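# Press the red block firmly onto the blue block

## Task

Push the red block down onto the blue block until it is seated flush, fully over the studs rather than resting on their tops, with both blocks ending up on the table. The fit is tight, so the two blocks need close alignment and a firm press. The join must hold on its own once the robot lets go. Finish by opening the gripper and moving the arm away.

## Robot and tools

Robot: one six-joint arm (a Trossen WXAI follower) with a two-finger parallel gripper and a camera on the wrist. Its base may sit slightly tilted relative to the table. Brief outside tugs on a held part or pushes on loose objects can happen.

Frame: all reported positions use the scene frame. The origin is on the table surface directly under the arm's base, +z is up, and +y points left when facing along +x. Units are metres, m/s and rad/s. The reported hand position can be a little off, more so when the arm is stretched out. The gripper's fingers extend along its own +x axis and close along its y axis. end_effector_position is the point midway between the finger pads, about 3 to 4 cm short of the fingertips.

execute_actions takes "actions", a list holding zero or one entry, and an optional "pictures" boolean (images come by default). An empty list commands nothing and just reports the state. A motion entry is {"rows": [...], "steps": n}: 1 to 15 rows, steps 1 to 15 (default 15), each step lasting 1/30 s; row k is used on step k and the final row is reused for any remaining steps. A wait entry is {"steps": n} with n up to 300; it returns once n steps have passed since the previous result, and your reply time counts toward them. A refused call sends nothing.

Each row is seven plain numbers for this single arm: six absolute joint target angles in radians, in the order waist, shoulder, elbow, wrist pitch, wrist yaw, wrist roll, as printed in Joint positions; then the gripper opening. Stated ranges: waist -3.054 to 3.054, shoulder 0.000 to 3.142, elbow 0.000 to 2.356, wrist pitch -1.571 to 1.571, wrist yaw -1.571 to 1.571, wrist roll -3.142 to 3.142. True ends can differ by up to 0.010 rad either way. A target more than 0.010 rad beyond a stated end, and further out than the joint's last reported angle, gets the call refused. A target beyond the real end is clipped there and the result prints "joint sent to its limit" (possibly referring to an earlier, still-running action); missing that line does not prove there is room left.

Opening is an absolute setting from -1 to 1: +1 fully open (pad gap 0.088 m); empty fingers touch near -0.80 and lower values close no further. Full closing needs at least about 0.5 s. grip_measured is the measured opening on that same scale; away from +1 the fingers settle where grip_measured equals your command. To hold something, command about 0.07 below grip_measured for a firm grip, less for a gentle one. Readings may carry a constant offset of up to about 1 mm, and while squeezing something hard they read up to about 3 mm (0.061 on the scale) narrower than the real gap. Parts thinner than about 3 mm get proportionally less force. Pad force tops out around 34 to 49 N, with a brief spike at first contact.

Motion: each step, a joint's target is kept within a set lead of its measured angle (0.211 rad for waist, shoulder, elbow; 0.213 wrist pitch; 0.267 wrist yaw; 0.228 wrist roll), and if the targets would carry the gripper more than 70 mm from where it is, all are scaled back toward the current angles. So big moves take several calls. Friction can leave joints short of the target, especially at long reach, and tiny changes may not move at all; read Joint positions after each move. Between calls the arm keeps heading to the last row sent until it nearly stops or a step is HELD; only a fresh action makes it press further.

Result lines: the state line gives end_effector_position, end_effector_quat_wxyz and linear and angular velocities. Joint positions and Joint velocities list the six joints in order, then the pad gap (m, m/s). "joint command not followed" means a clearance check altered or blocked targets (mounts and posts count as arm). HELD marks steps where your row was not fully sent. A torque fault (a joint reaching its load limit) halts the arm for 10 s and drops the rest of the call. Load limits in N m: waist 17.6, shoulder 21.8, elbow 21.7, wrist pitch 5.74, wrist yaw 5.72, wrist roll 5.36; a held object's weight adds. MOTOR HOT appears from 50 °C; at 95 °C an OVER-TEMPERATURE FAULT holds the arm, and if cooling takes too long power is cut and the arm goes limp. Holding loads, even while you think, heats motors.

zoom_image: camera is one of cam_head_left, cam_head_right, cam_wrist (each 504x504); region is [x0, y0, x1, y1] in that camera's pixels from the top-left, at most 504 by 504, applied to its latest image. Calibration (intrinsics, distortion, world-to-camera transform) is supplied for each camera and may be slightly off.

read_manual: optional section "licences"; returns licence text only, no motion.

finished_scene: scene = the current scene's number. Replying without any tool call ends everything.

Avoid: dropping or knocking anything off the table, slips, slams, hard impacts, excessively hard pushes, torque faults and overheating. Prefer smooth, quick motion with modest effort.

Each tool is called after "Call:" as name(argument=value, ...) on one line, values as JSON.

## Session

Call:
execute_actions(actions=[])

Scene clock: 0.00 s of 11933.50 s.
end_effector_position=(+0.1076, -0.0907, +0.2330) grip_measured=+0.853 end_effector_quat_wxyz=(+0.569, +0.517, +0.587, +0.256) end_effector_velocity=(-0.005, +0.001, -0.001) end_effector_angular_velocity=(-0.003, -0.004, +0.026)
Joint positions: [ 0.461  0.724  0.943 -1.484 -0.247  0.642  0.081]
Joint velocities: [-0.002 -0.002 -0.002 -0.022 -0.007 -0.022 -0.   ]
Heat: hottest waist 24 °C (+0.0 °C/min).

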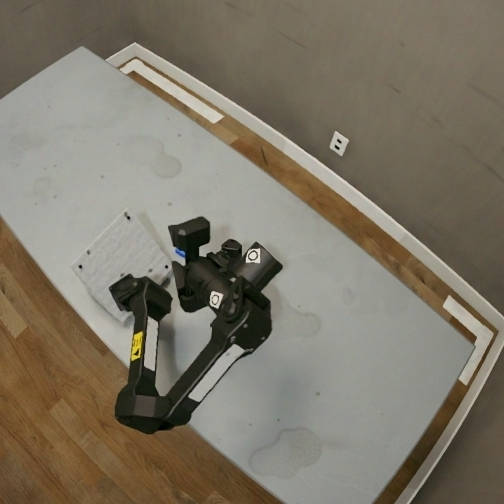

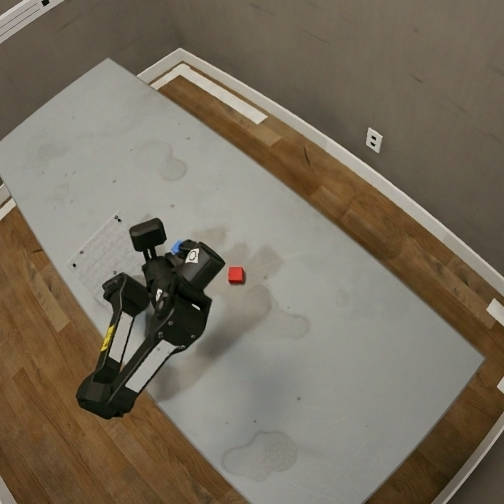

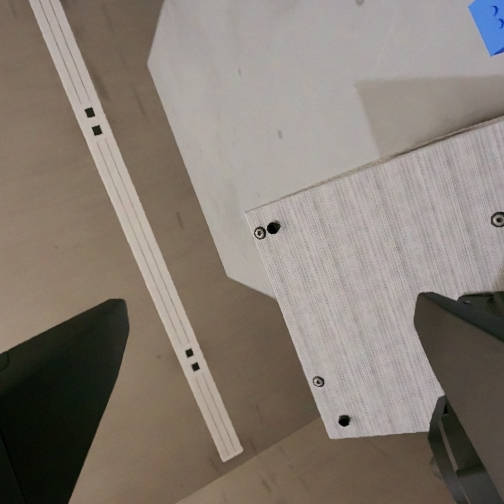

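Call:
execute_actions(actions=[{"rows":[[0.347,1.467,1.162,-1.376,0.826,0.9,1]]}], pictures=false)

Call:
execute_actions(actions=[{"steps":45}])

Scene clock: 21.73 s of 11933.50 s.
end_effector_position=(+0.2413, -0.1695, +0.1229) grip_measured=+1.000 end_effector_quat_wxyz=(+0.654, +0.265, +0.674, -0.218) end_effector_velocity=(+0.047, -0.050, -0.061) end_effector_angular_velocity=(-0.794, +0.114, +0.247)
Joint positions: [ 0.347  1.445  1.154 -1.376  0.751  0.896  0.088]
Joint velocities: [-0.007  0.388 -0.002  0.007  0.755  0.022  0.   ]
Heat: hottest waist 24 °C (+0.0 °C/min).
Steps of this call (steps 1 to 90: nothing new was sent; then 18.23 s passed at rest; steps 91 to 105: all 15 steps of this action). Readings (joint positions):
91: [0.451 0.745 0.961 -1.485 -0.218 0.677]
92: [0.425 0.782 0.998 -1.466 -0.144 0.734]
94: [0.385 0.893 1.089 -1.403 -0.001 0.815]
98: [0.355 1.120 1.153 -1.384 0.306 0.880]
105: the state above

Scene clock: 23.23 s of 11933.50 s.
end_effector_position=(+0.2445, -0.1777, +0.1206) grip_measured=+1.000 end_effector_quat_wxyz=(+0.665, +0.239, +0.666, -0.239) end_effector_velocity=(-0.002, +0.000, -0.001) end_effector_angular_velocity=(+0.006, +0.008, +0.011)
Joint positions: [ 0.347  1.46   1.154 -1.376  0.823  0.898  0.088]
Joint velocities: [-0.002 -0.002 -0.002 -0.007 -0.007 -0.007  0.   ]
Heat: hottest waist 24 °C (+0.0 °C/min).
Steps of this call (steps 1 to 30: the robot went on to your last target; steps 31 to 45: nothing new was sent). Readings (joint positions):
1: [0.347 1.453 1.154 -1.376 0.774 0.896]
2: [0.347 1.455 1.154 -1.376 0.790 0.897]
4: [0.347 1.455 1.154 -1.376 0.808 0.897]
8: [0.347 1.459 1.154 -1.376 0.819 0.898]
45: the state above
The arm was judged still, so your last target was given up. Only a new action makes it travel on or press farther. Fingers that are still opening or closing keep moving.
camera_calibration (this result's frames):
cam_wrist: T_world_to_cam=[[-0.650837, -0.758888, 0.0223593, 0.0284791], [-0.699966, 0.611189, 0.369454, 0.267455], [-0.29404, 0.224803, -0.92898, 0.297], [0, 0, 0, 1]] pos_world=[0.293074, -0.208619, 0.176458]

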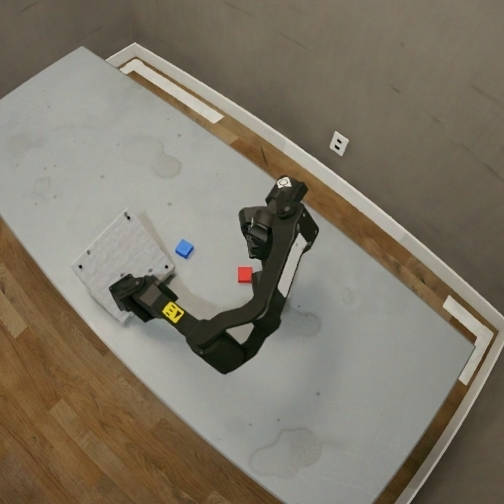

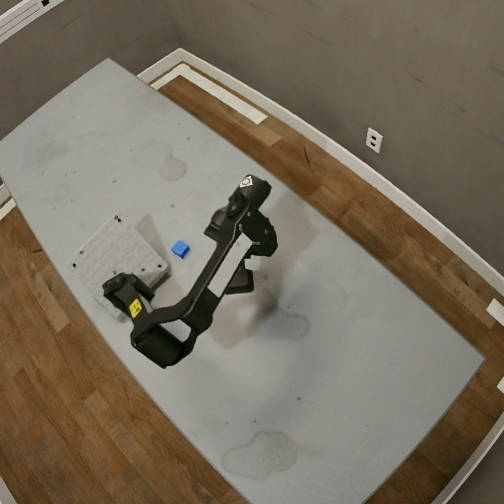

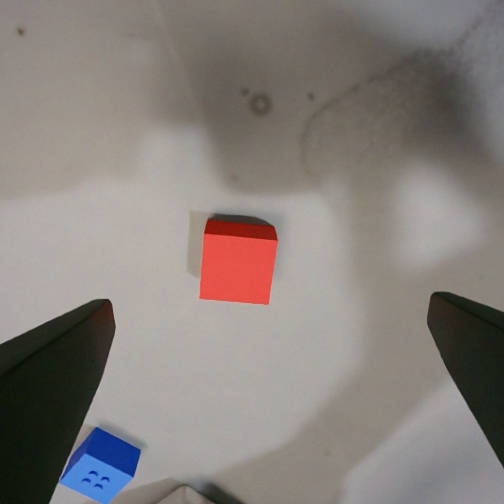

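Call:
execute_actions(actions=[{"rows":[[0.33,1.46,1.13,-1.33,0.826,0.88,0.6],[0.31,1.46,1.1,-1.285,0.826,0.86,0.6],[0.29,1.455,1.075,-1.24,0.826,0.84,0.6],[0.27,1.455,1.05,-1.19,0.826,0.82,0.6],[0.25,1.45,1.025,-1.15,0.826,0.8,0.6],[0.23,1.45,1.0,-1.1,0.826,0.78,0.6],[0.21,1.45,0.975,-1.06,0.826,0.76,0.6],[0.19,1.445,0.95,-1.01,0.826,0.74,0.6],[0.17,1.445,0.92,-0.965,0.826,0.72,0.6],[0.152,1.445,0.897,-0.92,0.826,0.714,0.6]]}], pictures=false)

Call:
execute_actions(actions=[{"steps":30}])

Scene clock: 37.53 s of 11933.50 s.
end_effector_position=(+0.2442, -0.1641, +0.0472) grip_measured=+0.604 end_effector_quat_wxyz=(+0.650, +0.271, +0.656, -0.272) end_effector_velocity=(+0.014, -0.000, -0.017) end_effector_angular_velocity=(-0.002, -0.074, -0.074)
Joint positions: [ 0.156  1.457  0.911 -0.94   0.824  0.722  0.069]
Joint velocities: [-0.051 -0.012 -0.061  0.212 -0.007 -0.081 -0.001]
Heat: hottest waist 25 °C (+1.6 °C/min).
Steps of this call (steps 1 to 90: nothing new was sent; then 10.80 s passed at rest; steps 91 to 105: all 15 steps of this action). Readings (joint positions):
91: [0.346 1.460 1.153 -1.369 0.823 0.896]
92: [0.340 1.460 1.146 -1.347 0.823 0.888]
94: [0.314 1.459 1.116 -1.281 0.824 0.861]
98: [0.239 1.458 1.020 -1.121 0.824 0.789]
105: the state above

Scene clock: 38.53 s of 11933.50 s.
end_effector_position=(+0.2455, -0.1641, +0.0462) grip_measured=+0.602 end_effector_quat_wxyz=(+0.652, +0.273, +0.652, -0.273) end_effector_velocity=(+0.000, +0.001, -0.000) end_effector_angular_velocity=(+0.007, -0.004, +0.000)
Joint positions: [ 0.153  1.455  0.906 -0.922  0.824  0.716  0.069]
Joint velocities: [-0.002 -0.002 -0.002  0.007 -0.007 -0.007 -0.   ]
Heat: hottest waist 25 °C (+1.6 °C/min).
Steps of this call (steps 1 to 30: the robot went on to your last target). Readings (joint positions):
1: [0.155 1.456 0.910 -0.933 0.824 0.720]
2: [0.155 1.456 0.909 -0.930 0.824 0.719]
4: [0.154 1.455 0.908 -0.926 0.824 0.718]
8: [0.153 1.455 0.907 -0.923 0.824 0.717]
30: the state above
The arm was judged still, so your last target was given up. Only a new action makes it travel on or press farther. Fingers that are still opening or closing keep moving.
camera_calibration (this result's frames):
cam_wrist: T_world_to_cam=[[-0.726715, -0.68657, 0.0225218, 0.0716149], [-0.632202, 0.681274, 0.369035, 0.282291], [-0.268712, 0.253945, -0.929142, 0.22376], [0, 0, 0, 1]] pos_world=[0.290636, -0.199972, 0.102117]

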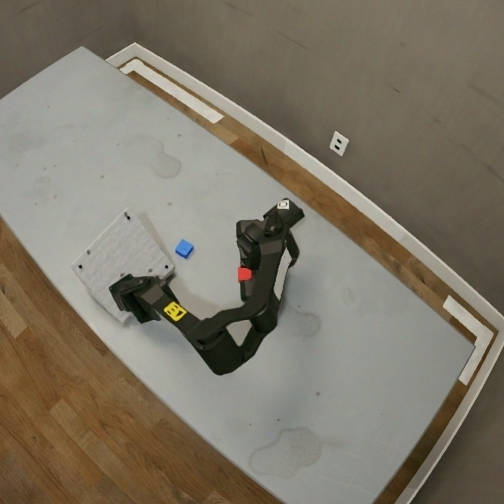

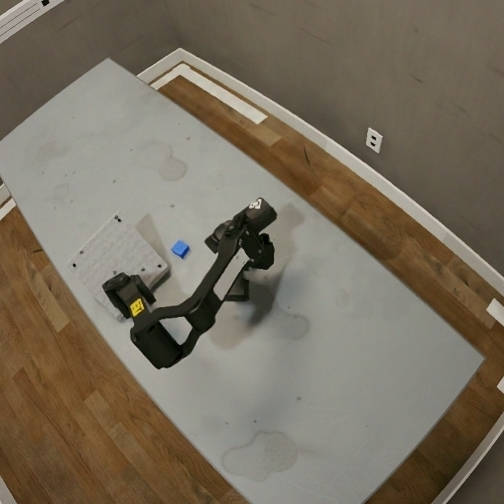

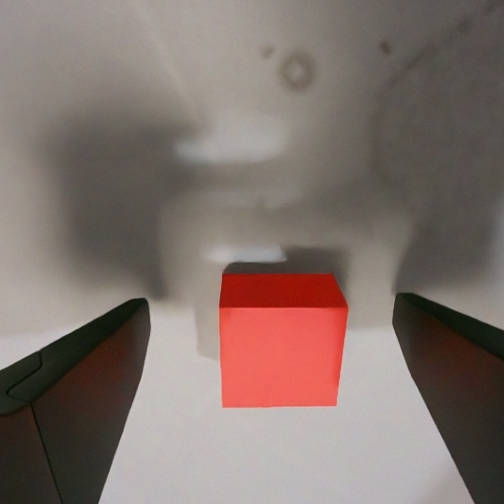

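Call:
execute_actions(actions=[{"rows":[[0.14,1.429,0.863,-0.887,0.826,0.69,0.4]]}], pictures=false)

Call:
execute_actions(actions=[{"rows":[[0.14,1.429,0.863,-0.887,0.826,0.69,-0.28]]}])

Scene clock: 45.20 s of 11933.50 s.
end_effector_position=(+0.2408, -0.1628, +0.0413) grip_measured=+0.403 end_effector_quat_wxyz=(+0.653, +0.272, +0.652, -0.272) end_effector_velocity=(+0.003, -0.000, +0.000) end_effector_angular_velocity=(+0.005, -0.017, -0.014)
Joint positions: [ 0.141  1.439  0.873 -0.89   0.824  0.693  0.059]
Joint velocities: [-0.002 -0.007 -0.002  0.022 -0.007 -0.007 -0.001]
Heat: hottest waist 25 °C (+1.3 °C/min).
Steps of this call (steps 1 to 90: nothing new was sent; then 3.17 s passed at rest; steps 91 to 105: all 15 steps of this action). Readings (joint positions):
91: [0.152 1.452 0.901 -0.914 0.824 0.711]
92: [0.149 1.448 0.894 -0.904 0.824 0.705]
94: [0.143 1.442 0.881 -0.899 0.824 0.699]
98: [0.141 1.440 0.873 -0.891 0.824 0.694]
105: the state above

Scene clock: 45.70 s of 11933.50 s.
end_effector_position=(+0.2409, -0.1631, +0.0417) grip_measured=-0.172 end_effector_quat_wxyz=(+0.654, +0.272, +0.651, -0.272) end_effector_velocity=(-0.001, -0.000, +0.000) end_effector_angular_velocity=(+0.007, +0.003, +0.022)
Joint positions: [ 0.141  1.437  0.873 -0.889  0.824  0.692  0.031]
Joint velocities: [-0.002 -0.002  0.002 -0.007 -0.007 -0.022 -0.   ]
Heat: hottest waist 25 °C (+1.3 °C/min).
Steps of this call (steps 1 to 15: all 15 steps of this action). Readings (joint positions):
1: [0.141 1.439 0.873 -0.890 0.824 0.693]
2: [0.141 1.439 0.873 -0.890 0.824 0.693]
4: [0.141 1.439 0.873 -0.889 0.824 0.693]
8: [0.141 1.437 0.873 -0.889 0.824 0.692]
15: the state above
camera_calibration (this result's frames):
cam_wrist: T_world_to_cam=[[-0.724606, -0.688834, 0.0213106, 0.0682549], [-0.635519, 0.679844, 0.365961, 0.281054], [-0.266574, 0.251634, -0.930386, 0.217212], [0, 0, 0, 1]] pos_world=[0.285976, -0.198714, 0.0977815]

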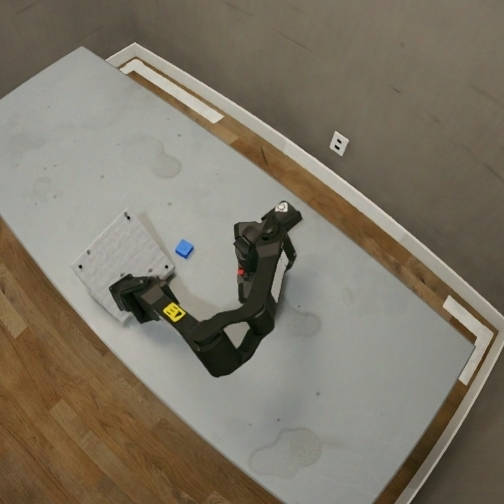

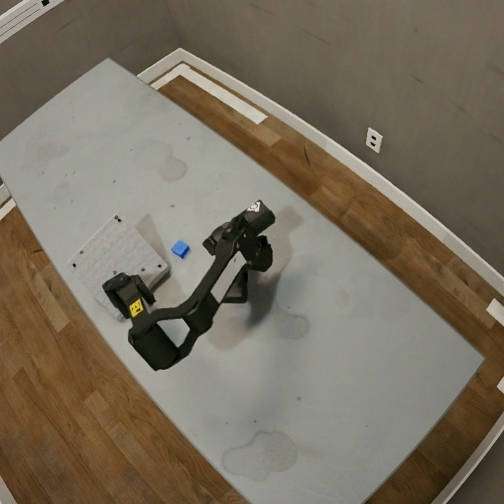

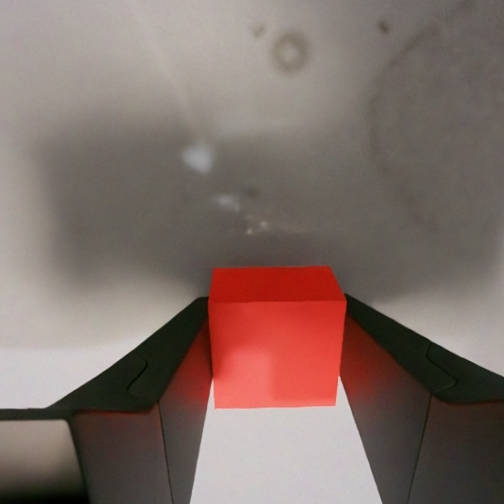

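Call:
execute_actions(actions=[{"rows":[[0.17,1.44,0.9,-0.95,0.826,0.69,-0.28],[0.2,1.44,0.93,-1.01,0.826,0.69,-0.28],[0.23,1.44,0.96,-1.07,0.826,0.69,-0.28],[0.26,1.45,0.99,-1.13,0.826,0.69,-0.28],[0.3,1.46,1.02,-1.19,0.82,0.66,-0.28],[0.35,1.48,1.02,-1.22,0.81,0.63,-0.28],[0.4,1.5,1.0,-1.22,0.8,0.6,-0.28],[0.45,1.53,0.98,-1.22,0.79,0.56,-0.28],[0.5,1.56,0.95,-1.21,0.78,0.53,-0.28],[0.55,1.59,0.93,-1.2,0.77,0.5,-0.28],[0.6,1.63,0.9,-1.18,0.75,0.46,-0.28],[0.65,1.66,0.87,-1.17,0.74,0.43,-0.28],[0.7,1.7,0.84,-1.15,0.72,0.4,-0.28],[0.74,1.73,0.82,-1.14,0.7,0.37,-0.28],[0.778,1.763,0.795,-1.123,0.688,0.35,-0.28]]}], pictures=false)

Call:
execute_actions(actions=[{"steps":30}])

Scene clock: 63.77 s of 11933.50 s.
end_effector_position=(+0.2188, -0.0423, +0.0969) grip_measured=-0.172 end_effector_quat_wxyz=(+0.708, -0.066, +0.698, +0.081) end_effector_velocity=(-0.247, +0.412, -0.066) end_effector_angular_velocity=(-0.241, +0.141, +2.711)
Joint positions: [ 0.669  1.677  0.868 -1.153  0.726  0.419  0.031]
Joint velocities: [ 1.341  1.043 -0.784  0.344 -0.462 -0.799  0.   ]
Heat: hottest waist 26 °C (+2.0 °C/min).
Steps of this call (steps 1 to 15: the robot went on to your last target; steps 16 to 90: nothing new was sent; then 14.57 s passed at rest; steps 91 to 105: all 15 steps of this action). Readings (joint positions):
91: [0.143 1.437 0.874 -0.897 0.825 0.692]
92: [0.152 1.437 0.882 -0.928 0.825 0.692]
94: [0.191 1.438 0.912 -1.015 0.825 0.692]
98: [0.331 1.467 0.989 -1.163 0.820 0.629]
105: the state above

Scene clock: 64.77 s of 11933.50 s.
end_effector_position=(+0.1970, -0.0141, +0.0909) grip_measured=-0.172 end_effector_quat_wxyz=(+0.691, -0.148, +0.692, +0.147) end_effector_velocity=(-0.000, +0.000, -0.001) end_effector_angular_velocity=(+0.009, +0.006, -0.002)
Joint positions: [ 0.774  1.756  0.805 -1.125  0.691  0.352  0.031]
Joint velocities: [-0.007 -0.002 -0.002  0.007 -0.007 -0.007 -0.   ]
Heat: hottest waist 26 °C (+2.0 °C/min).
Steps of this call (steps 1 to 30: the robot went on to your last target). Readings (joint positions):
1: [0.709 1.707 0.846 -1.143 0.710 0.398]
2: [0.737 1.730 0.828 -1.138 0.699 0.383]
4: [0.762 1.751 0.808 -1.134 0.694 0.366]
8: [0.771 1.754 0.805 -1.126 0.693 0.356]
30: the state above
The arm was judged still, so your last target was given up. Only a new action makes it travel on or press farther. Fingers that are still opening or closing keep moving.
camera_calibration (this result's frames):
cam_wrist: T_world_to_cam=[[0.390001, -0.920478, 0.0249006, -0.0851699], [-0.859045, -0.353968, 0.369794, 0.162993], [-0.331573, -0.165611, -0.92878, 0.220594], [0, 0, 0, 1]] pos_world=[0.246378, 0.0158301, 0.14673]

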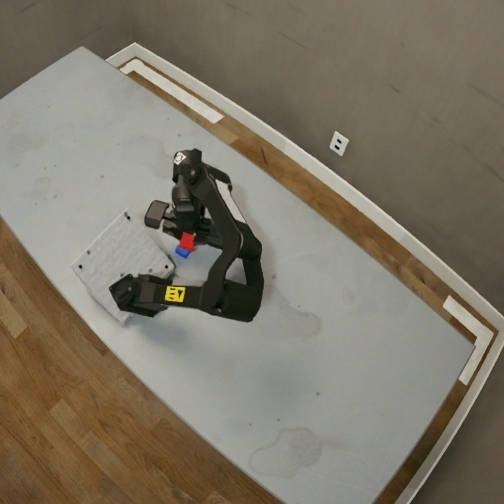

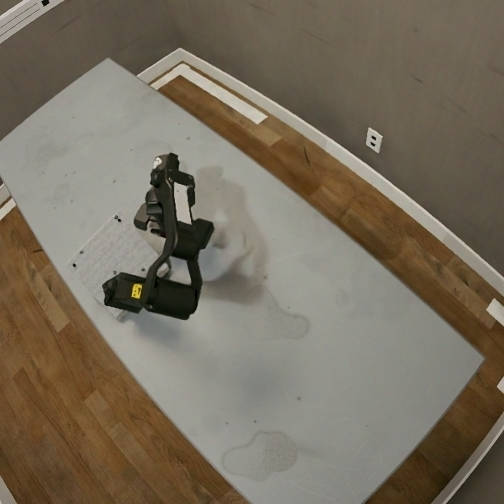

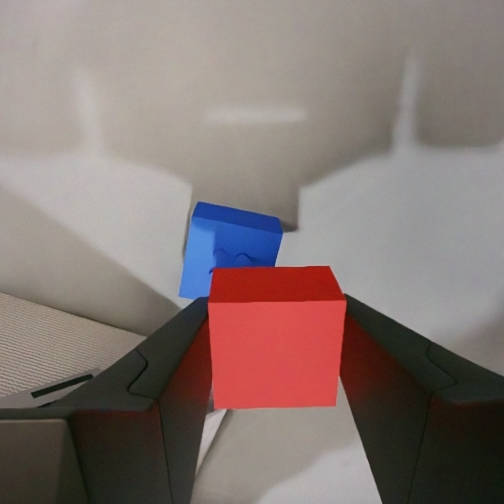

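Call:
execute_actions(actions=[{"rows":[[0.77,1.78,0.785,-1.09,0.695,0.42,-0.28],[0.77,1.78,0.785,-1.09,0.695,0.42,-0.28],[0.76,1.795,0.77,-1.05,0.7,0.48,-0.28],[0.76,1.795,0.77,-1.05,0.7,0.48,-0.28],[0.752,1.812,0.749,-1.011,0.704,0.532,-0.28]]}], pictures=false)

Call:
execute_actions(actions=[{"steps":20}])

Call:
zoom_image(camera="cam_wrist", region=[180,190,380,330])

Scene clock: 75.10 s of 11933.50 s.
end_effector_position=(+0.1963, -0.0026, +0.0729) grip_measured=-0.172 end_effector_quat_wxyz=(+0.703, -0.078, +0.703, +0.077) end_effector_velocity=(-0.002, +0.001, -0.001) end_effector_angular_velocity=(+0.007, +0.005, -0.025)
Joint positions: [ 0.753  1.805  0.759 -1.015  0.701  0.528  0.031]
Joint velocities: [-0.002 -0.002 -0.007  0.007 -0.007  0.022 -0.   ]
Heat: hottest waist 26 °C (+2.0 °C/min).
Steps of this call (steps 1 to 90: nothing new was sent; then 6.83 s passed at rest; steps 91 to 105: all 15 steps of this action). Readings (joint positions):
91: [0.774 1.759 0.804 -1.120 0.691 0.365]
92: [0.773 1.761 0.802 -1.109 0.691 0.381]
94: [0.769 1.773 0.793 -1.080 0.693 0.429]
98: [0.755 1.800 0.765 -1.030 0.698 0.506]
105: the state above

Scene clock: 75.77 s of 11933.50 s.
end_effector_position=(+0.1890, -0.0042, +0.0658) grip_measured=-0.172 end_effector_quat_wxyz=(+0.693, -0.087, +0.712, +0.076) end_effector_velocity=(+0.060, +0.018, +0.050) end_effector_angular_velocity=(+0.083, -0.277, -0.081)
Joint positions: [ 0.742  1.818  0.737 -1.011  0.701  0.53   0.031]
Joint velocities: [ 0.125 -0.071  0.139  0.037  0.066  0.007  0.   ]
Heat: hottest waist 26 °C (+2.0 °C/min).
Steps of this call (steps 1 to 20: the robot went on to your last target). Readings (joint positions):
1: [0.753 1.805 0.759 -1.014 0.701 0.529]
2: [0.753 1.805 0.759 -1.014 0.701 0.529]
4: [0.753 1.805 0.759 -1.014 0.701 0.529]
8: [0.753 1.805 0.759 -1.013 0.701 0.530]
20: the state above
camera_calibration (this result's frames):
cam_wrist: T_world_to_cam=[[0.21093, -0.976854, 0.0355678, -0.0393722], [-0.900624, -0.180068, 0.39554, 0.175755], [-0.37998, -0.115464, -0.91776, 0.204872], [0, 0, 0, 1]] pos_world=[0.244442, 0.0168424, 0.119906]

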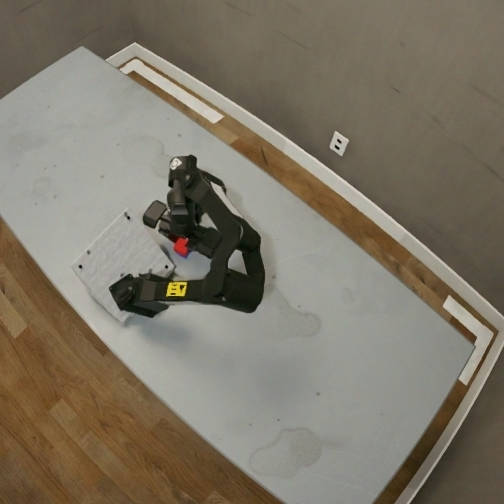

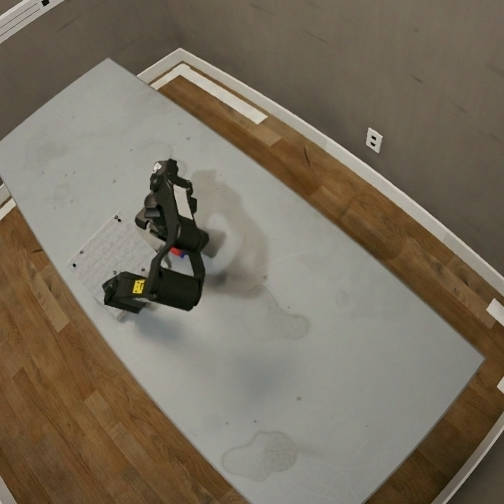

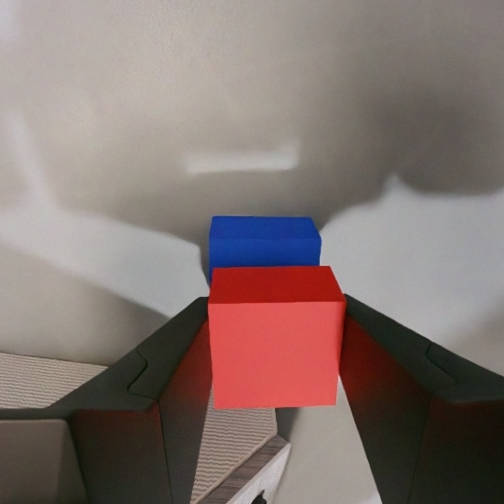

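Region (180, 190, 380, 330) of cam_wrist's 504x504 image, scaled by 2.520, with more detail than that image has; it fills the top 353 rows of this view, and the rest is white.

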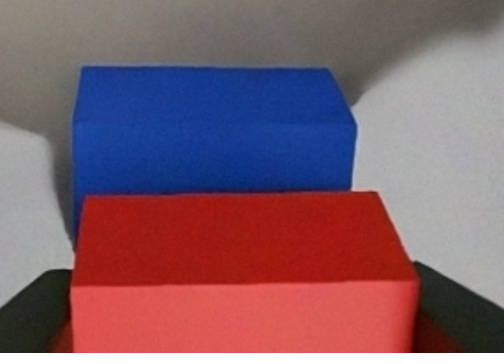

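Call:
execute_actions(actions=[{"rows":[[0.747,1.797,0.758,-0.997,0.708,0.54,-0.28]]}])

Call:
zoom_image(camera="cam_wrist", region=[180,190,380,330])

Scene clock: 86.50 s of 11933.50 s.
end_effector_position=(+0.1946, -0.0027, +0.0696) grip_measured=-0.172 end_effector_quat_wxyz=(+0.703, -0.074, +0.704, +0.072) end_effector_velocity=(-0.002, -0.001, -0.000) end_effector_angular_velocity=(+0.002, +0.011, +0.010)
Joint positions: [ 0.748  1.806  0.746 -0.999  0.705  0.537  0.031]
Joint velocities: [-0.002 -0.002 -0.002 -0.007 -0.007 -0.007 -0.   ]
Heat: hottest waist 27 °C (+2.0 °C/min).
Steps of this call (steps 1 to 30: the robot went on to your last target; steps 31 to 90: nothing new was sent; then 7.23 s passed at rest; steps 91 to 105: all 15 steps of this action). Readings (joint positions):
91: [0.749 1.815 0.742 -1.010 0.702 0.532]
92: [0.749 1.814 0.742 -1.007 0.702 0.534]
94: [0.748 1.809 0.743 -1.003 0.704 0.536]
98: [0.748 1.806 0.746 -1.000 0.704 0.537]
105: the state above
camera_calibration (this result's frames):
cam_wrist: T_world_to_cam=[[0.185852, -0.982216, 0.0266543, -0.033776], [-0.914499, -0.16299, 0.370305, 0.184046], [-0.359375, -0.0931973, -0.928528, 0.207509], [0, 0, 0, 1]] pos_world=[0.249161, 0.0161615, 0.125425]

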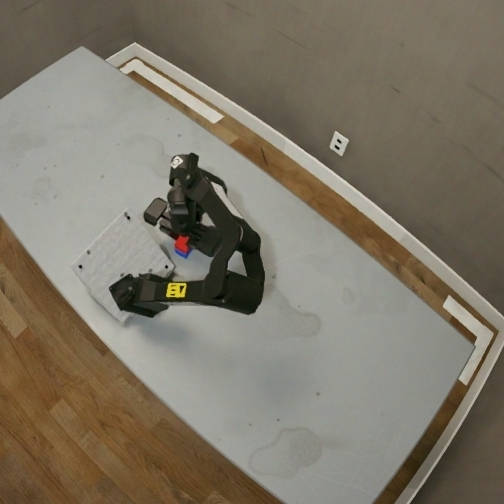

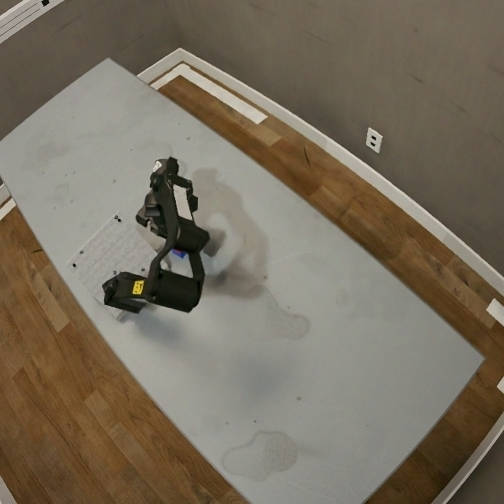

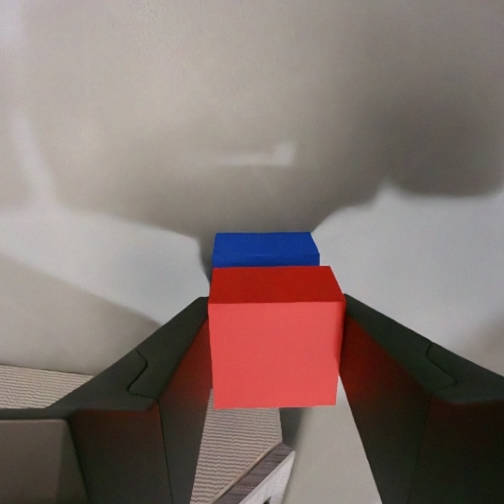

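Region (180, 190, 380, 330) of cam_wrist's 504x504 image, scaled by 2.520, with more detail than that image has; it fills the top 353 rows of this view, and the rest is white.

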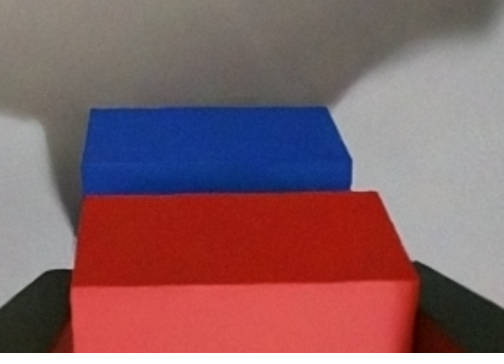

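Call:
execute_actions(actions=[{"rows":[[0.732,1.82,0.72,-0.963,0.715,0.516,-0.28]]}])

Call:
zoom_image(camera="cam_wrist", region=[180,190,380,330])

Scene clock: 91.00 s of 11933.50 s.
end_effector_position=(+0.1945, -0.0017, +0.0636) grip_measured=-0.172 end_effector_quat_wxyz=(+0.703, -0.075, +0.704, +0.072) end_effector_velocity=(-0.002, -0.000, +0.000) end_effector_angular_velocity=(+0.002, +0.007, -0.001)
Joint positions: [ 0.732  1.813  0.73  -0.965  0.711  0.519  0.031]
Joint velocities: [ 0.002 -0.002 -0.002 -0.007 -0.007  0.007 -0.   ]
Heat: hottest waist 27 °C (+2.0 °C/min).
Steps of this call (steps 1 to 15: the robot went on to your last target; steps 16 to 120: nothing new was sent; steps 121 to 135: all 15 steps of this action). Readings (joint positions):
121: [0.743 1.802 0.750 -0.992 0.707 0.535]
122: [0.740 1.803 0.746 -0.982 0.709 0.531]
124: [0.736 1.809 0.738 -0.974 0.710 0.524]
128: [0.733 1.813 0.731 -0.967 0.711 0.520]
135: the state above
camera_calibration (this result's frames):
cam_wrist: T_world_to_cam=[[0.187328, -0.98194, 0.0264858, -0.0329301], [-0.913919, -0.164341, 0.371139, 0.186151], [-0.360084, -0.0937306, -0.928199, 0.202085], [0, 0, 0, 1]] pos_world=[0.249063, 0.0171983, 0.11936]

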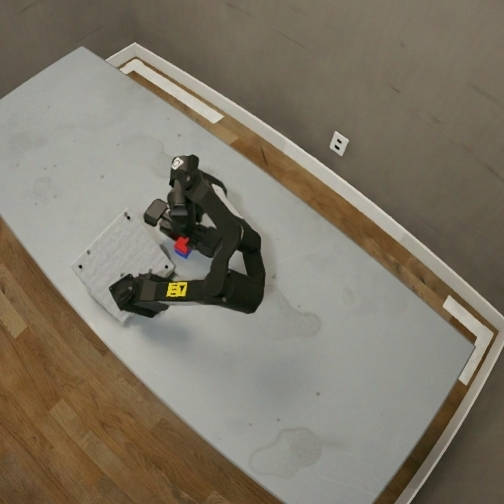

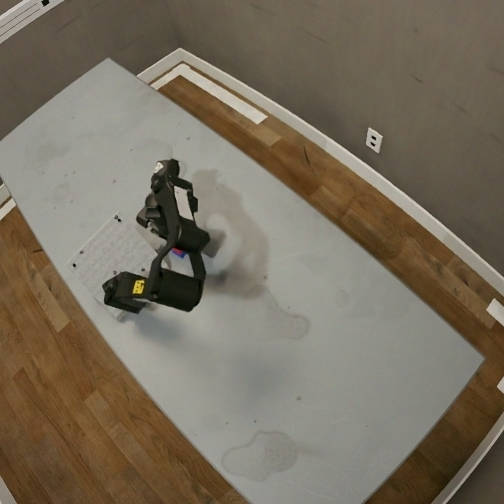

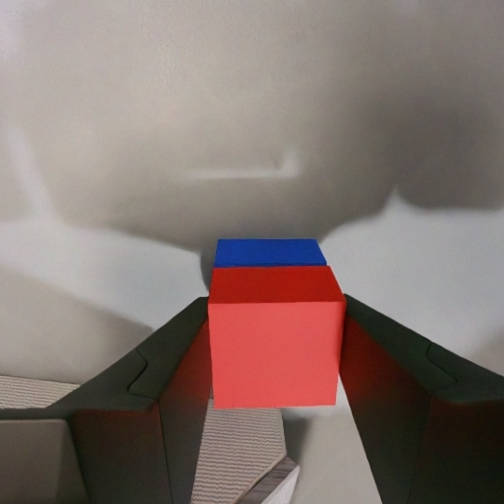

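Region (180, 190, 380, 330) of cam_wrist's 504x504 image, scaled by 2.520, with more detail than that image has; it fills the top 353 rows of this view, and the rest is white.

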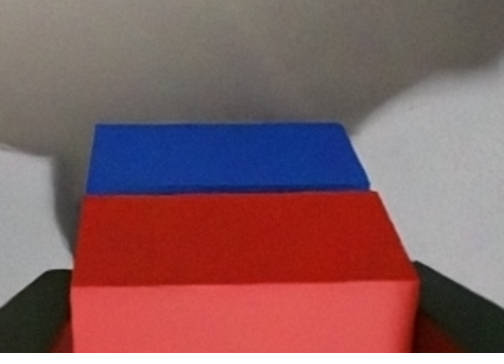

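Call:
execute_actions(actions=[{"rows":[[0.732,1.812,0.714,-0.96,0.716,0.522,-0.28],[0.732,1.812,0.714,-0.96,0.716,0.522,-0.28],[0.732,1.812,0.714,-0.96,0.716,0.522,-0.28],[0.732,1.812,0.714,-0.96,0.716,0.522,-0.28],[0.728,1.812,0.711,-0.953,0.718,0.516,-0.28],[0.725,1.813,0.708,-0.948,0.719,0.513,-0.28],[0.722,1.815,0.705,-0.943,0.72,0.51,-0.28],[0.719,1.817,0.702,-0.94,0.721,0.508,-0.28],[0.715,1.82,0.698,-0.938,0.722,0.507,-0.28]]}])

Call:
zoom_image(camera="cam_wrist", region=[180,190,380,330])

Scene clock: 98.73 s of 11933.50 s.
end_effector_position=(+0.1939, -0.0011, +0.0614) grip_measured=-0.172 end_effector_quat_wxyz=(+0.704, -0.076, +0.702, +0.073) end_effector_velocity=(-0.002, -0.001, -0.001) end_effector_angular_velocity=(+0.002, +0.014, +0.007)
Joint positions: [ 0.73   1.813  0.719 -0.948  0.715  0.51   0.031]
Joint velocities: [-0.007 -0.002 -0.002 -0.007 -0.007 -0.007 -0.   ]
Heat: hottest waist 27 °C (+2.0 °C/min).
Steps of this call (steps 1 to 15: the robot went on to your last target; steps 16 to 90: nothing new was sent; then 4.23 s passed at rest; steps 91 to 105: all 15 steps of this action). Readings (joint positions):
91: [0.732 1.813 0.729 -0.964 0.712 0.519]
92: [0.732 1.813 0.728 -0.964 0.712 0.519]
94: [0.732 1.813 0.726 -0.963 0.712 0.519]
98: [0.731 1.813 0.721 -0.955 0.714 0.516]
105: the state above
camera_calibration (this result's frames):
cam_wrist: T_world_to_cam=[[0.190161, -0.98138, 0.0270491, -0.03274], [-0.91508, -0.1672, 0.366977, 0.187042], [-0.355621, -0.0945369, -0.929837, 0.199107], [0, 0, 0, 1]] pos_world=[0.248191, 0.0179659, 0.117382]

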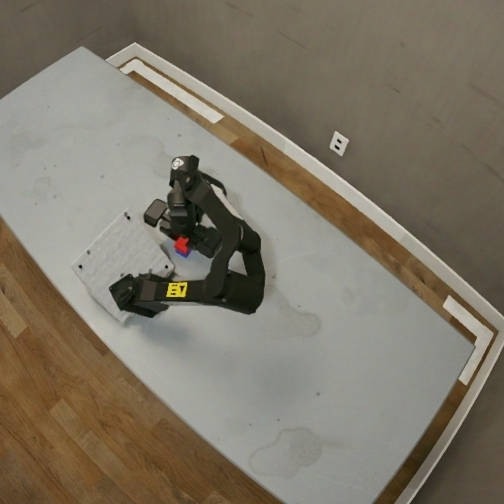

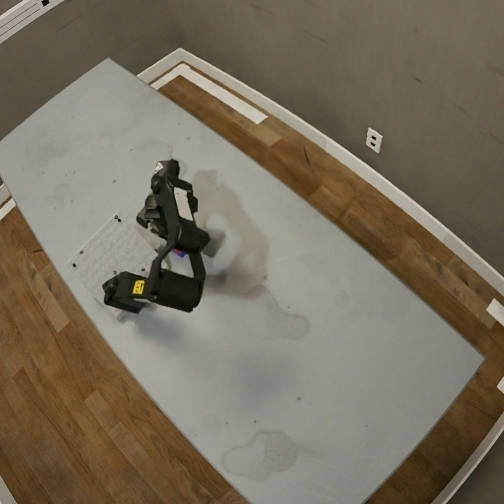

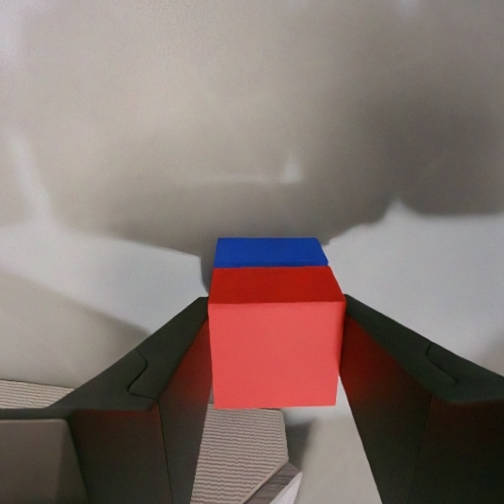

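Region (180, 190, 380, 330) of cam_wrist's 504x504 image, scaled by 2.520, with more detail than that image has; it fills the top 353 rows of this view, and the rest is white.

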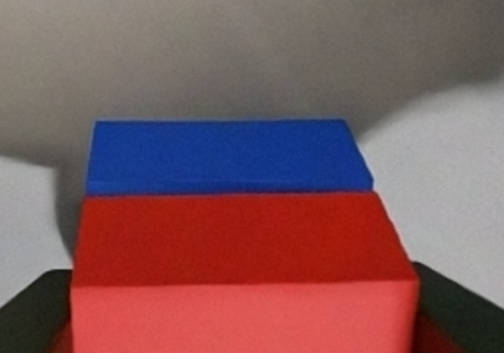

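Call:
execute_actions(actions=[{"rows":[[0.71,1.826,0.695,-0.942,0.72,0.512,-0.28],[0.705,1.831,0.69,-0.942,0.72,0.512,-0.28],[0.7,1.836,0.684,-0.942,0.72,0.512,-0.28],[0.695,1.841,0.678,-0.942,0.72,0.512,-0.28],[0.69,1.846,0.672,-0.942,0.72,0.512,-0.28],[0.685,1.851,0.665,-0.942,0.72,0.512,-0.28],[0.68,1.856,0.659,-0.942,0.72,0.512,-0.28],[0.675,1.861,0.652,-0.942,0.72,0.512,-0.28]]}])

Call:
zoom_image(camera="cam_wrist", region=[180,190,380,330])

Scene clock: 106.47 s of 11933.50 s.
end_effector_position=(+0.1942, -0.0011, +0.0619) grip_measured=-0.172 end_effector_quat_wxyz=(+0.705, -0.076, +0.701, +0.073) end_effector_velocity=(-0.004, +0.000, +0.001) end_effector_angular_velocity=(+0.008, +0.022, +0.020)
Joint positions: [ 0.732  1.811  0.719 -0.948  0.716  0.509  0.031]
Joint velocities: [ 0.002 -0.002  0.002 -0.022 -0.022 -0.007  0.   ]
Heat: hottest waist 26 °C (+1.0 °C/min).
A step of this action was HELD (marked below), so the robot has no last target. The arm can still carry out the HELD step.
Steps of this call (steps 1 to 15: the robot went on to your last target; steps 16 to 90: nothing new was sent; then 4.23 s passed at rest; steps 91 to 105: all 15 steps of this action). Readings (joint positions):
91: [0.730 1.813 0.719 -0.948 0.715 0.509]
92: [0.730 1.813 0.718 -0.948 0.715 0.509]
94: [0.731 1.811 0.719 -0.948 0.715 0.509] HELD
95: [0.732 1.811 0.719 -0.948 0.716 0.509] HELD
96: [0.732 1.811 0.719 -0.948 0.716 0.509] HELD
97: [0.732 1.811 0.719 -0.948 0.716 0.509] HELD
98: [0.732 1.811 0.719 -0.948 0.716 0.509] HELD
99: [0.732 1.811 0.719 -0.948 0.716 0.509] HELD
100: [0.732 1.811 0.719 -0.948 0.716 0.509] HELD
101: [0.732 1.811 0.719 -0.948 0.716 0.509] HELD
102: [0.732 1.811 0.719 -0.948 0.716 0.509] HELD
103: [0.732 1.811 0.719 -0.948 0.716 0.509] HELD
104: [0.732 1.811 0.719 -0.948 0.716 0.509] HELD
105: the state above HELD
joint command not followed: on one or more control steps a check withheld the commanded joint targets, and the robot was not sent them on those steps. On the call's last step the targets were still withheld.
cause: the commanded joint targets would bring two parts of the arm too close to each other (joints 1 (waist) to 6 (wrist roll) lie between them); next, command targets that bring no two parts of the arm closer together.
camera_calibration (this result's frames):
cam_wrist: T_world_to_cam=[[0.190486, -0.981308, 0.027384, -0.0328645], [-0.916374, -0.167738, 0.363486, 0.18754], [-0.352099, -0.0943329, -0.931197, 0.199123], [0, 0, 0, 1]] pos_world=[0.248228, 0.0179912, 0.118155]

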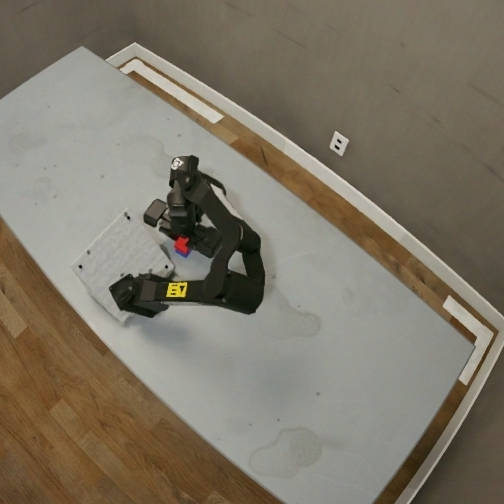

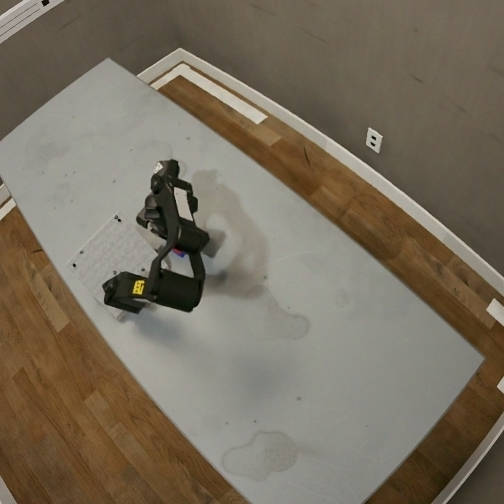

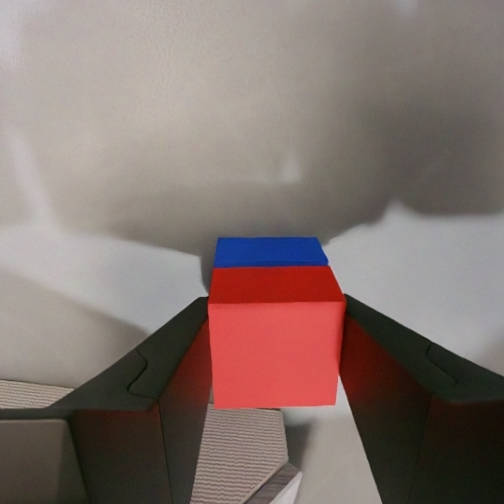

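Region (180, 190, 380, 330) of cam_wrist's 504x504 image, scaled by 2.520, with more detail than that image has; it fills the top 353 rows of this view, and the rest is white.

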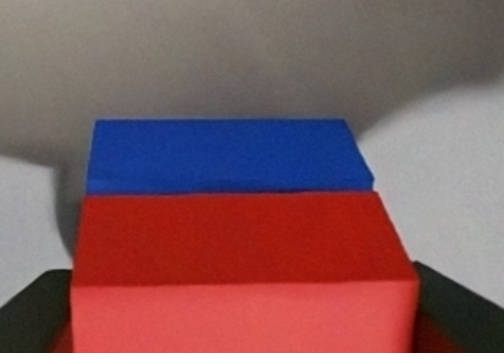

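Call:
execute_actions(actions=[{"rows":[[0.72,1.82,0.705,-0.942,0.72,0.512,-0.28],[0.71,1.826,0.695,-0.93,0.722,0.512,-0.28],[0.705,1.829,0.69,-0.92,0.724,0.512,-0.28],[0.7,1.832,0.685,-0.91,0.726,0.512,-0.28],[0.695,1.835,0.68,-0.9,0.728,0.512,-0.28],[0.69,1.838,0.675,-0.89,0.73,0.512,-0.28],[0.685,1.841,0.67,-0.877,0.732,0.512,-0.28],[0.68,1.844,0.665,-0.865,0.734,0.512,-0.28]]}])

Call:
zoom_image(camera="cam_wrist", region=[180,190,380,330])

Scene clock: 112.97 s of 11933.50 s.
end_effector_position=(+0.2003, +0.0037, +0.0595) grip_measured=-0.172 end_effector_quat_wxyz=(+0.718, -0.057, +0.691, +0.066) end_effector_velocity=(+0.004, +0.002, -0.001) end_effector_angular_velocity=(+0.010, -0.021, -0.015)
Joint positions: [ 0.726  1.811  0.709 -0.887  0.724  0.509  0.031]
Joint velocities: [-0.002 -0.002 -0.007  0.037  0.007 -0.007 -0.   ]
Heat: hottest waist 26 °C (+1.0 °C/min).
Steps of this call (steps 1 to 90: nothing new was sent; then 3.00 s passed at rest; steps 91 to 105: all 15 steps of this action). Readings (joint positions):
91: [0.732 1.811 0.719 -0.948 0.716 0.509]
92: [0.731 1.811 0.718 -0.947 0.716 0.509]
94: [0.729 1.811 0.716 -0.942 0.715 0.509]
98: [0.727 1.811 0.711 -0.911 0.719 0.509]
105: the state above
camera_calibration (this result's frames):
cam_wrist: T_world_to_cam=[[0.152571, -0.988205, 0.0131354, -0.0207484], [-0.932566, -0.139556, 0.332934, 0.199819], [-0.327174, -0.0630457, -0.942859, 0.195051], [0, 0, 0, 1]] pos_world=[0.253326, 0.0196793, 0.117652]

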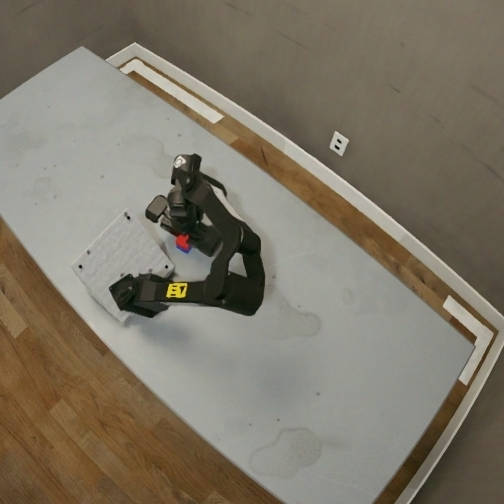

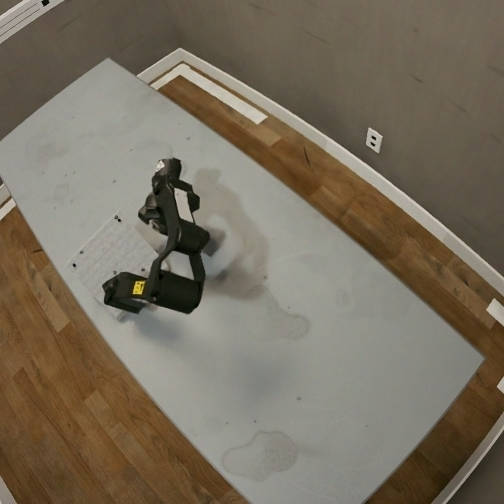

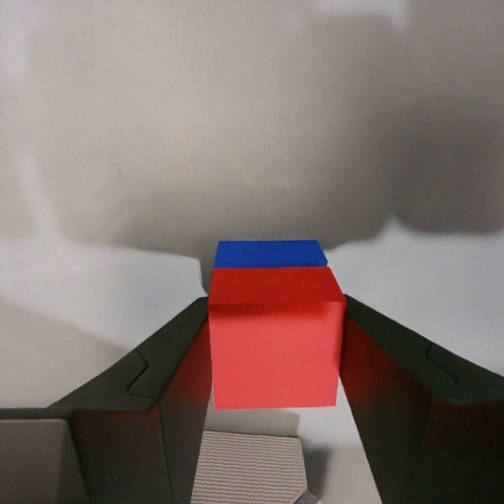

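Region (180, 190, 380, 330) of cam_wrist's 504x504 image, scaled by 2.520, with more detail than that image has; it fills the top 353 rows of this view, and the rest is white.

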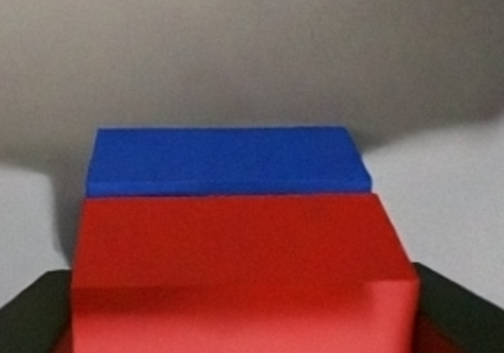

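Call:
execute_actions(actions=[{"rows":[[0.69,1.84,0.69,-0.88,0.734,0.504,-0.28],[0.69,1.84,0.705,-0.885,0.735,0.496,-0.28],[0.684,1.847,0.717,-0.89,0.736,0.488,-0.28],[0.678,1.854,0.729,-0.894,0.737,0.48,-0.28],[0.672,1.861,0.741,-0.898,0.738,0.472,-0.28],[0.666,1.868,0.753,-0.902,0.74,0.464,-0.28],[0.66,1.875,0.765,-0.906,0.741,0.456,-0.28],[0.654,1.882,0.777,-0.91,0.742,0.448,-0.28],[0.648,1.889,0.789,-0.914,0.744,0.44,-0.28],[0.642,1.896,0.801,-0.919,0.746,0.432,-0.28],[0.636,1.903,0.813,-0.924,0.748,0.424,-0.28],[0.63,1.91,0.825,-0.928,0.75,0.416,-0.28],[0.625,1.915,0.837,-0.932,0.75,0.41,-0.28]]}], pictures=false)

Call:
execute_actions(actions=[{"rows":[[0.625,1.915,0.837,-0.932,0.75,0.41,-0.28],[0.625,1.915,0.837,-0.932,0.75,0.41,-0.28],[0.625,1.915,0.837,-0.932,0.75,0.41,-0.28],[0.62,1.92,0.829,-0.932,0.75,0.41,-0.28],[0.615,1.925,0.821,-0.932,0.75,0.41,-0.28],[0.61,1.93,0.813,-0.932,0.75,0.41,-0.28],[0.605,1.935,0.805,-0.932,0.75,0.41,-0.28],[0.6,1.94,0.797,-0.932,0.75,0.41,-0.28],[0.595,1.944,0.79,-0.932,0.75,0.41,-0.28],[0.59,1.948,0.784,-0.932,0.75,0.41,-0.28]]}])

Call:
zoom_image(camera="cam_wrist", region=[180,190,380,330])

Scene clock: 126.80 s of 11933.50 s.
end_effector_position=(+0.2278, +0.0016, +0.0611) grip_measured=-0.172 end_effector_quat_wxyz=(+0.703, -0.071, +0.703, +0.078) end_effector_velocity=(+0.044, -0.007, -0.001) end_effector_angular_velocity=(+0.000, +0.033, -0.010)
Joint positions: [ 0.661  1.884  0.836 -0.931  0.731  0.421  0.031]
Joint velocities: [-0.105  0.09   0.178 -0.037  0.022 -0.095 -0.   ]
Heat: hottest waist 26 °C (+0.0 °C/min).
Steps of this call (steps 1 to 15: the robot went on to your last target; steps 16 to 90: nothing new was sent; then 10.33 s passed at rest; steps 91 to 105: all 15 steps of this action). Readings (joint positions):
91: [0.727 1.811 0.710 -0.885 0.724 0.509]
92: [0.727 1.811 0.713 -0.887 0.724 0.508]
94: [0.723 1.815 0.722 -0.895 0.720 0.498]
98: [0.700 1.840 0.762 -0.906 0.720 0.469]
105: the state above

Scene clock: 127.30 s of 11933.50 s.
end_effector_position=(+0.2273, +0.0015, +0.0588) grip_measured=-0.172 end_effector_quat_wxyz=(+0.698, -0.077, +0.707, +0.081) end_effector_velocity=(-0.003, +0.003, -0.000) end_effector_angular_velocity=(+0.019, +0.010, +0.007)
Joint positions: [ 0.655  1.897  0.841 -0.937  0.731  0.413  0.031]
Joint velocities: [ 0.002 -0.002 -0.007  0.007 -0.022 -0.007 -0.   ]
Heat: hottest waist 26 °C (+0.0 °C/min).
Steps of this call (steps 1 to 15: all 15 steps of this action). Readings (joint positions):
1: [0.658 1.886 0.841 -0.932 0.732 0.419]
2: [0.657 1.887 0.843 -0.933 0.732 0.417]
4: [0.656 1.889 0.845 -0.935 0.732 0.415]
8: [0.655 1.896 0.844 -0.938 0.732 0.414]
15: the state above
camera_calibration (this result's frames):
cam_wrist: T_world_to_cam=[[0.203376, -0.978967, 0.0161609, -0.03884], [-0.906413, -0.182011, 0.381166, 0.216155], [-0.370208, -0.0921686, -0.924365, 0.211795], [0, 0, 0, 1]] pos_world=[0.282233, 0.0208404, 0.114013]

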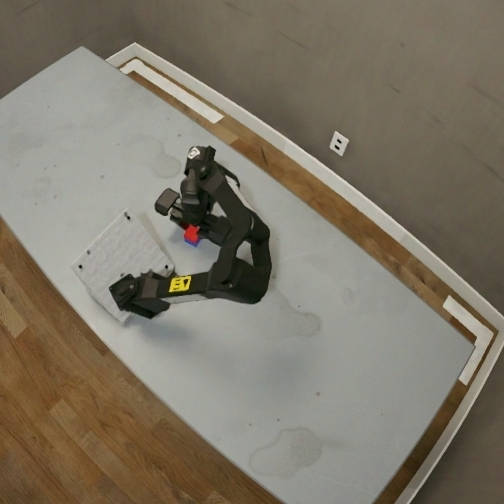

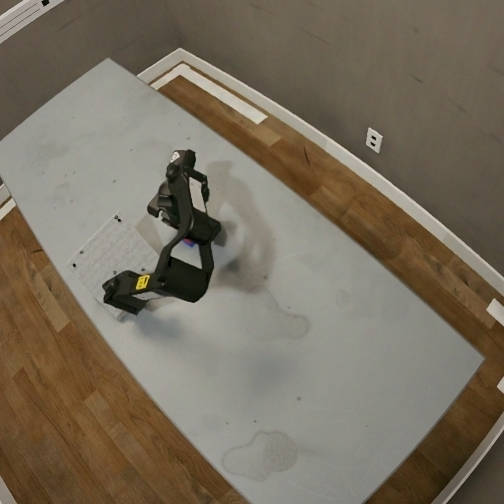

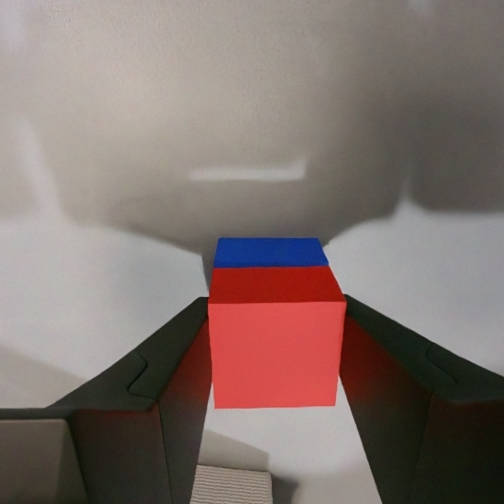

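Region (180, 190, 380, 330) of cam_wrist's 504x504 image, scaled by 2.520, with more detail than that image has; it fills the top 353 rows of this view, and the rest is white.

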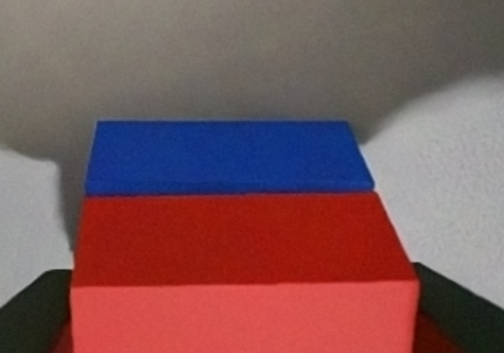

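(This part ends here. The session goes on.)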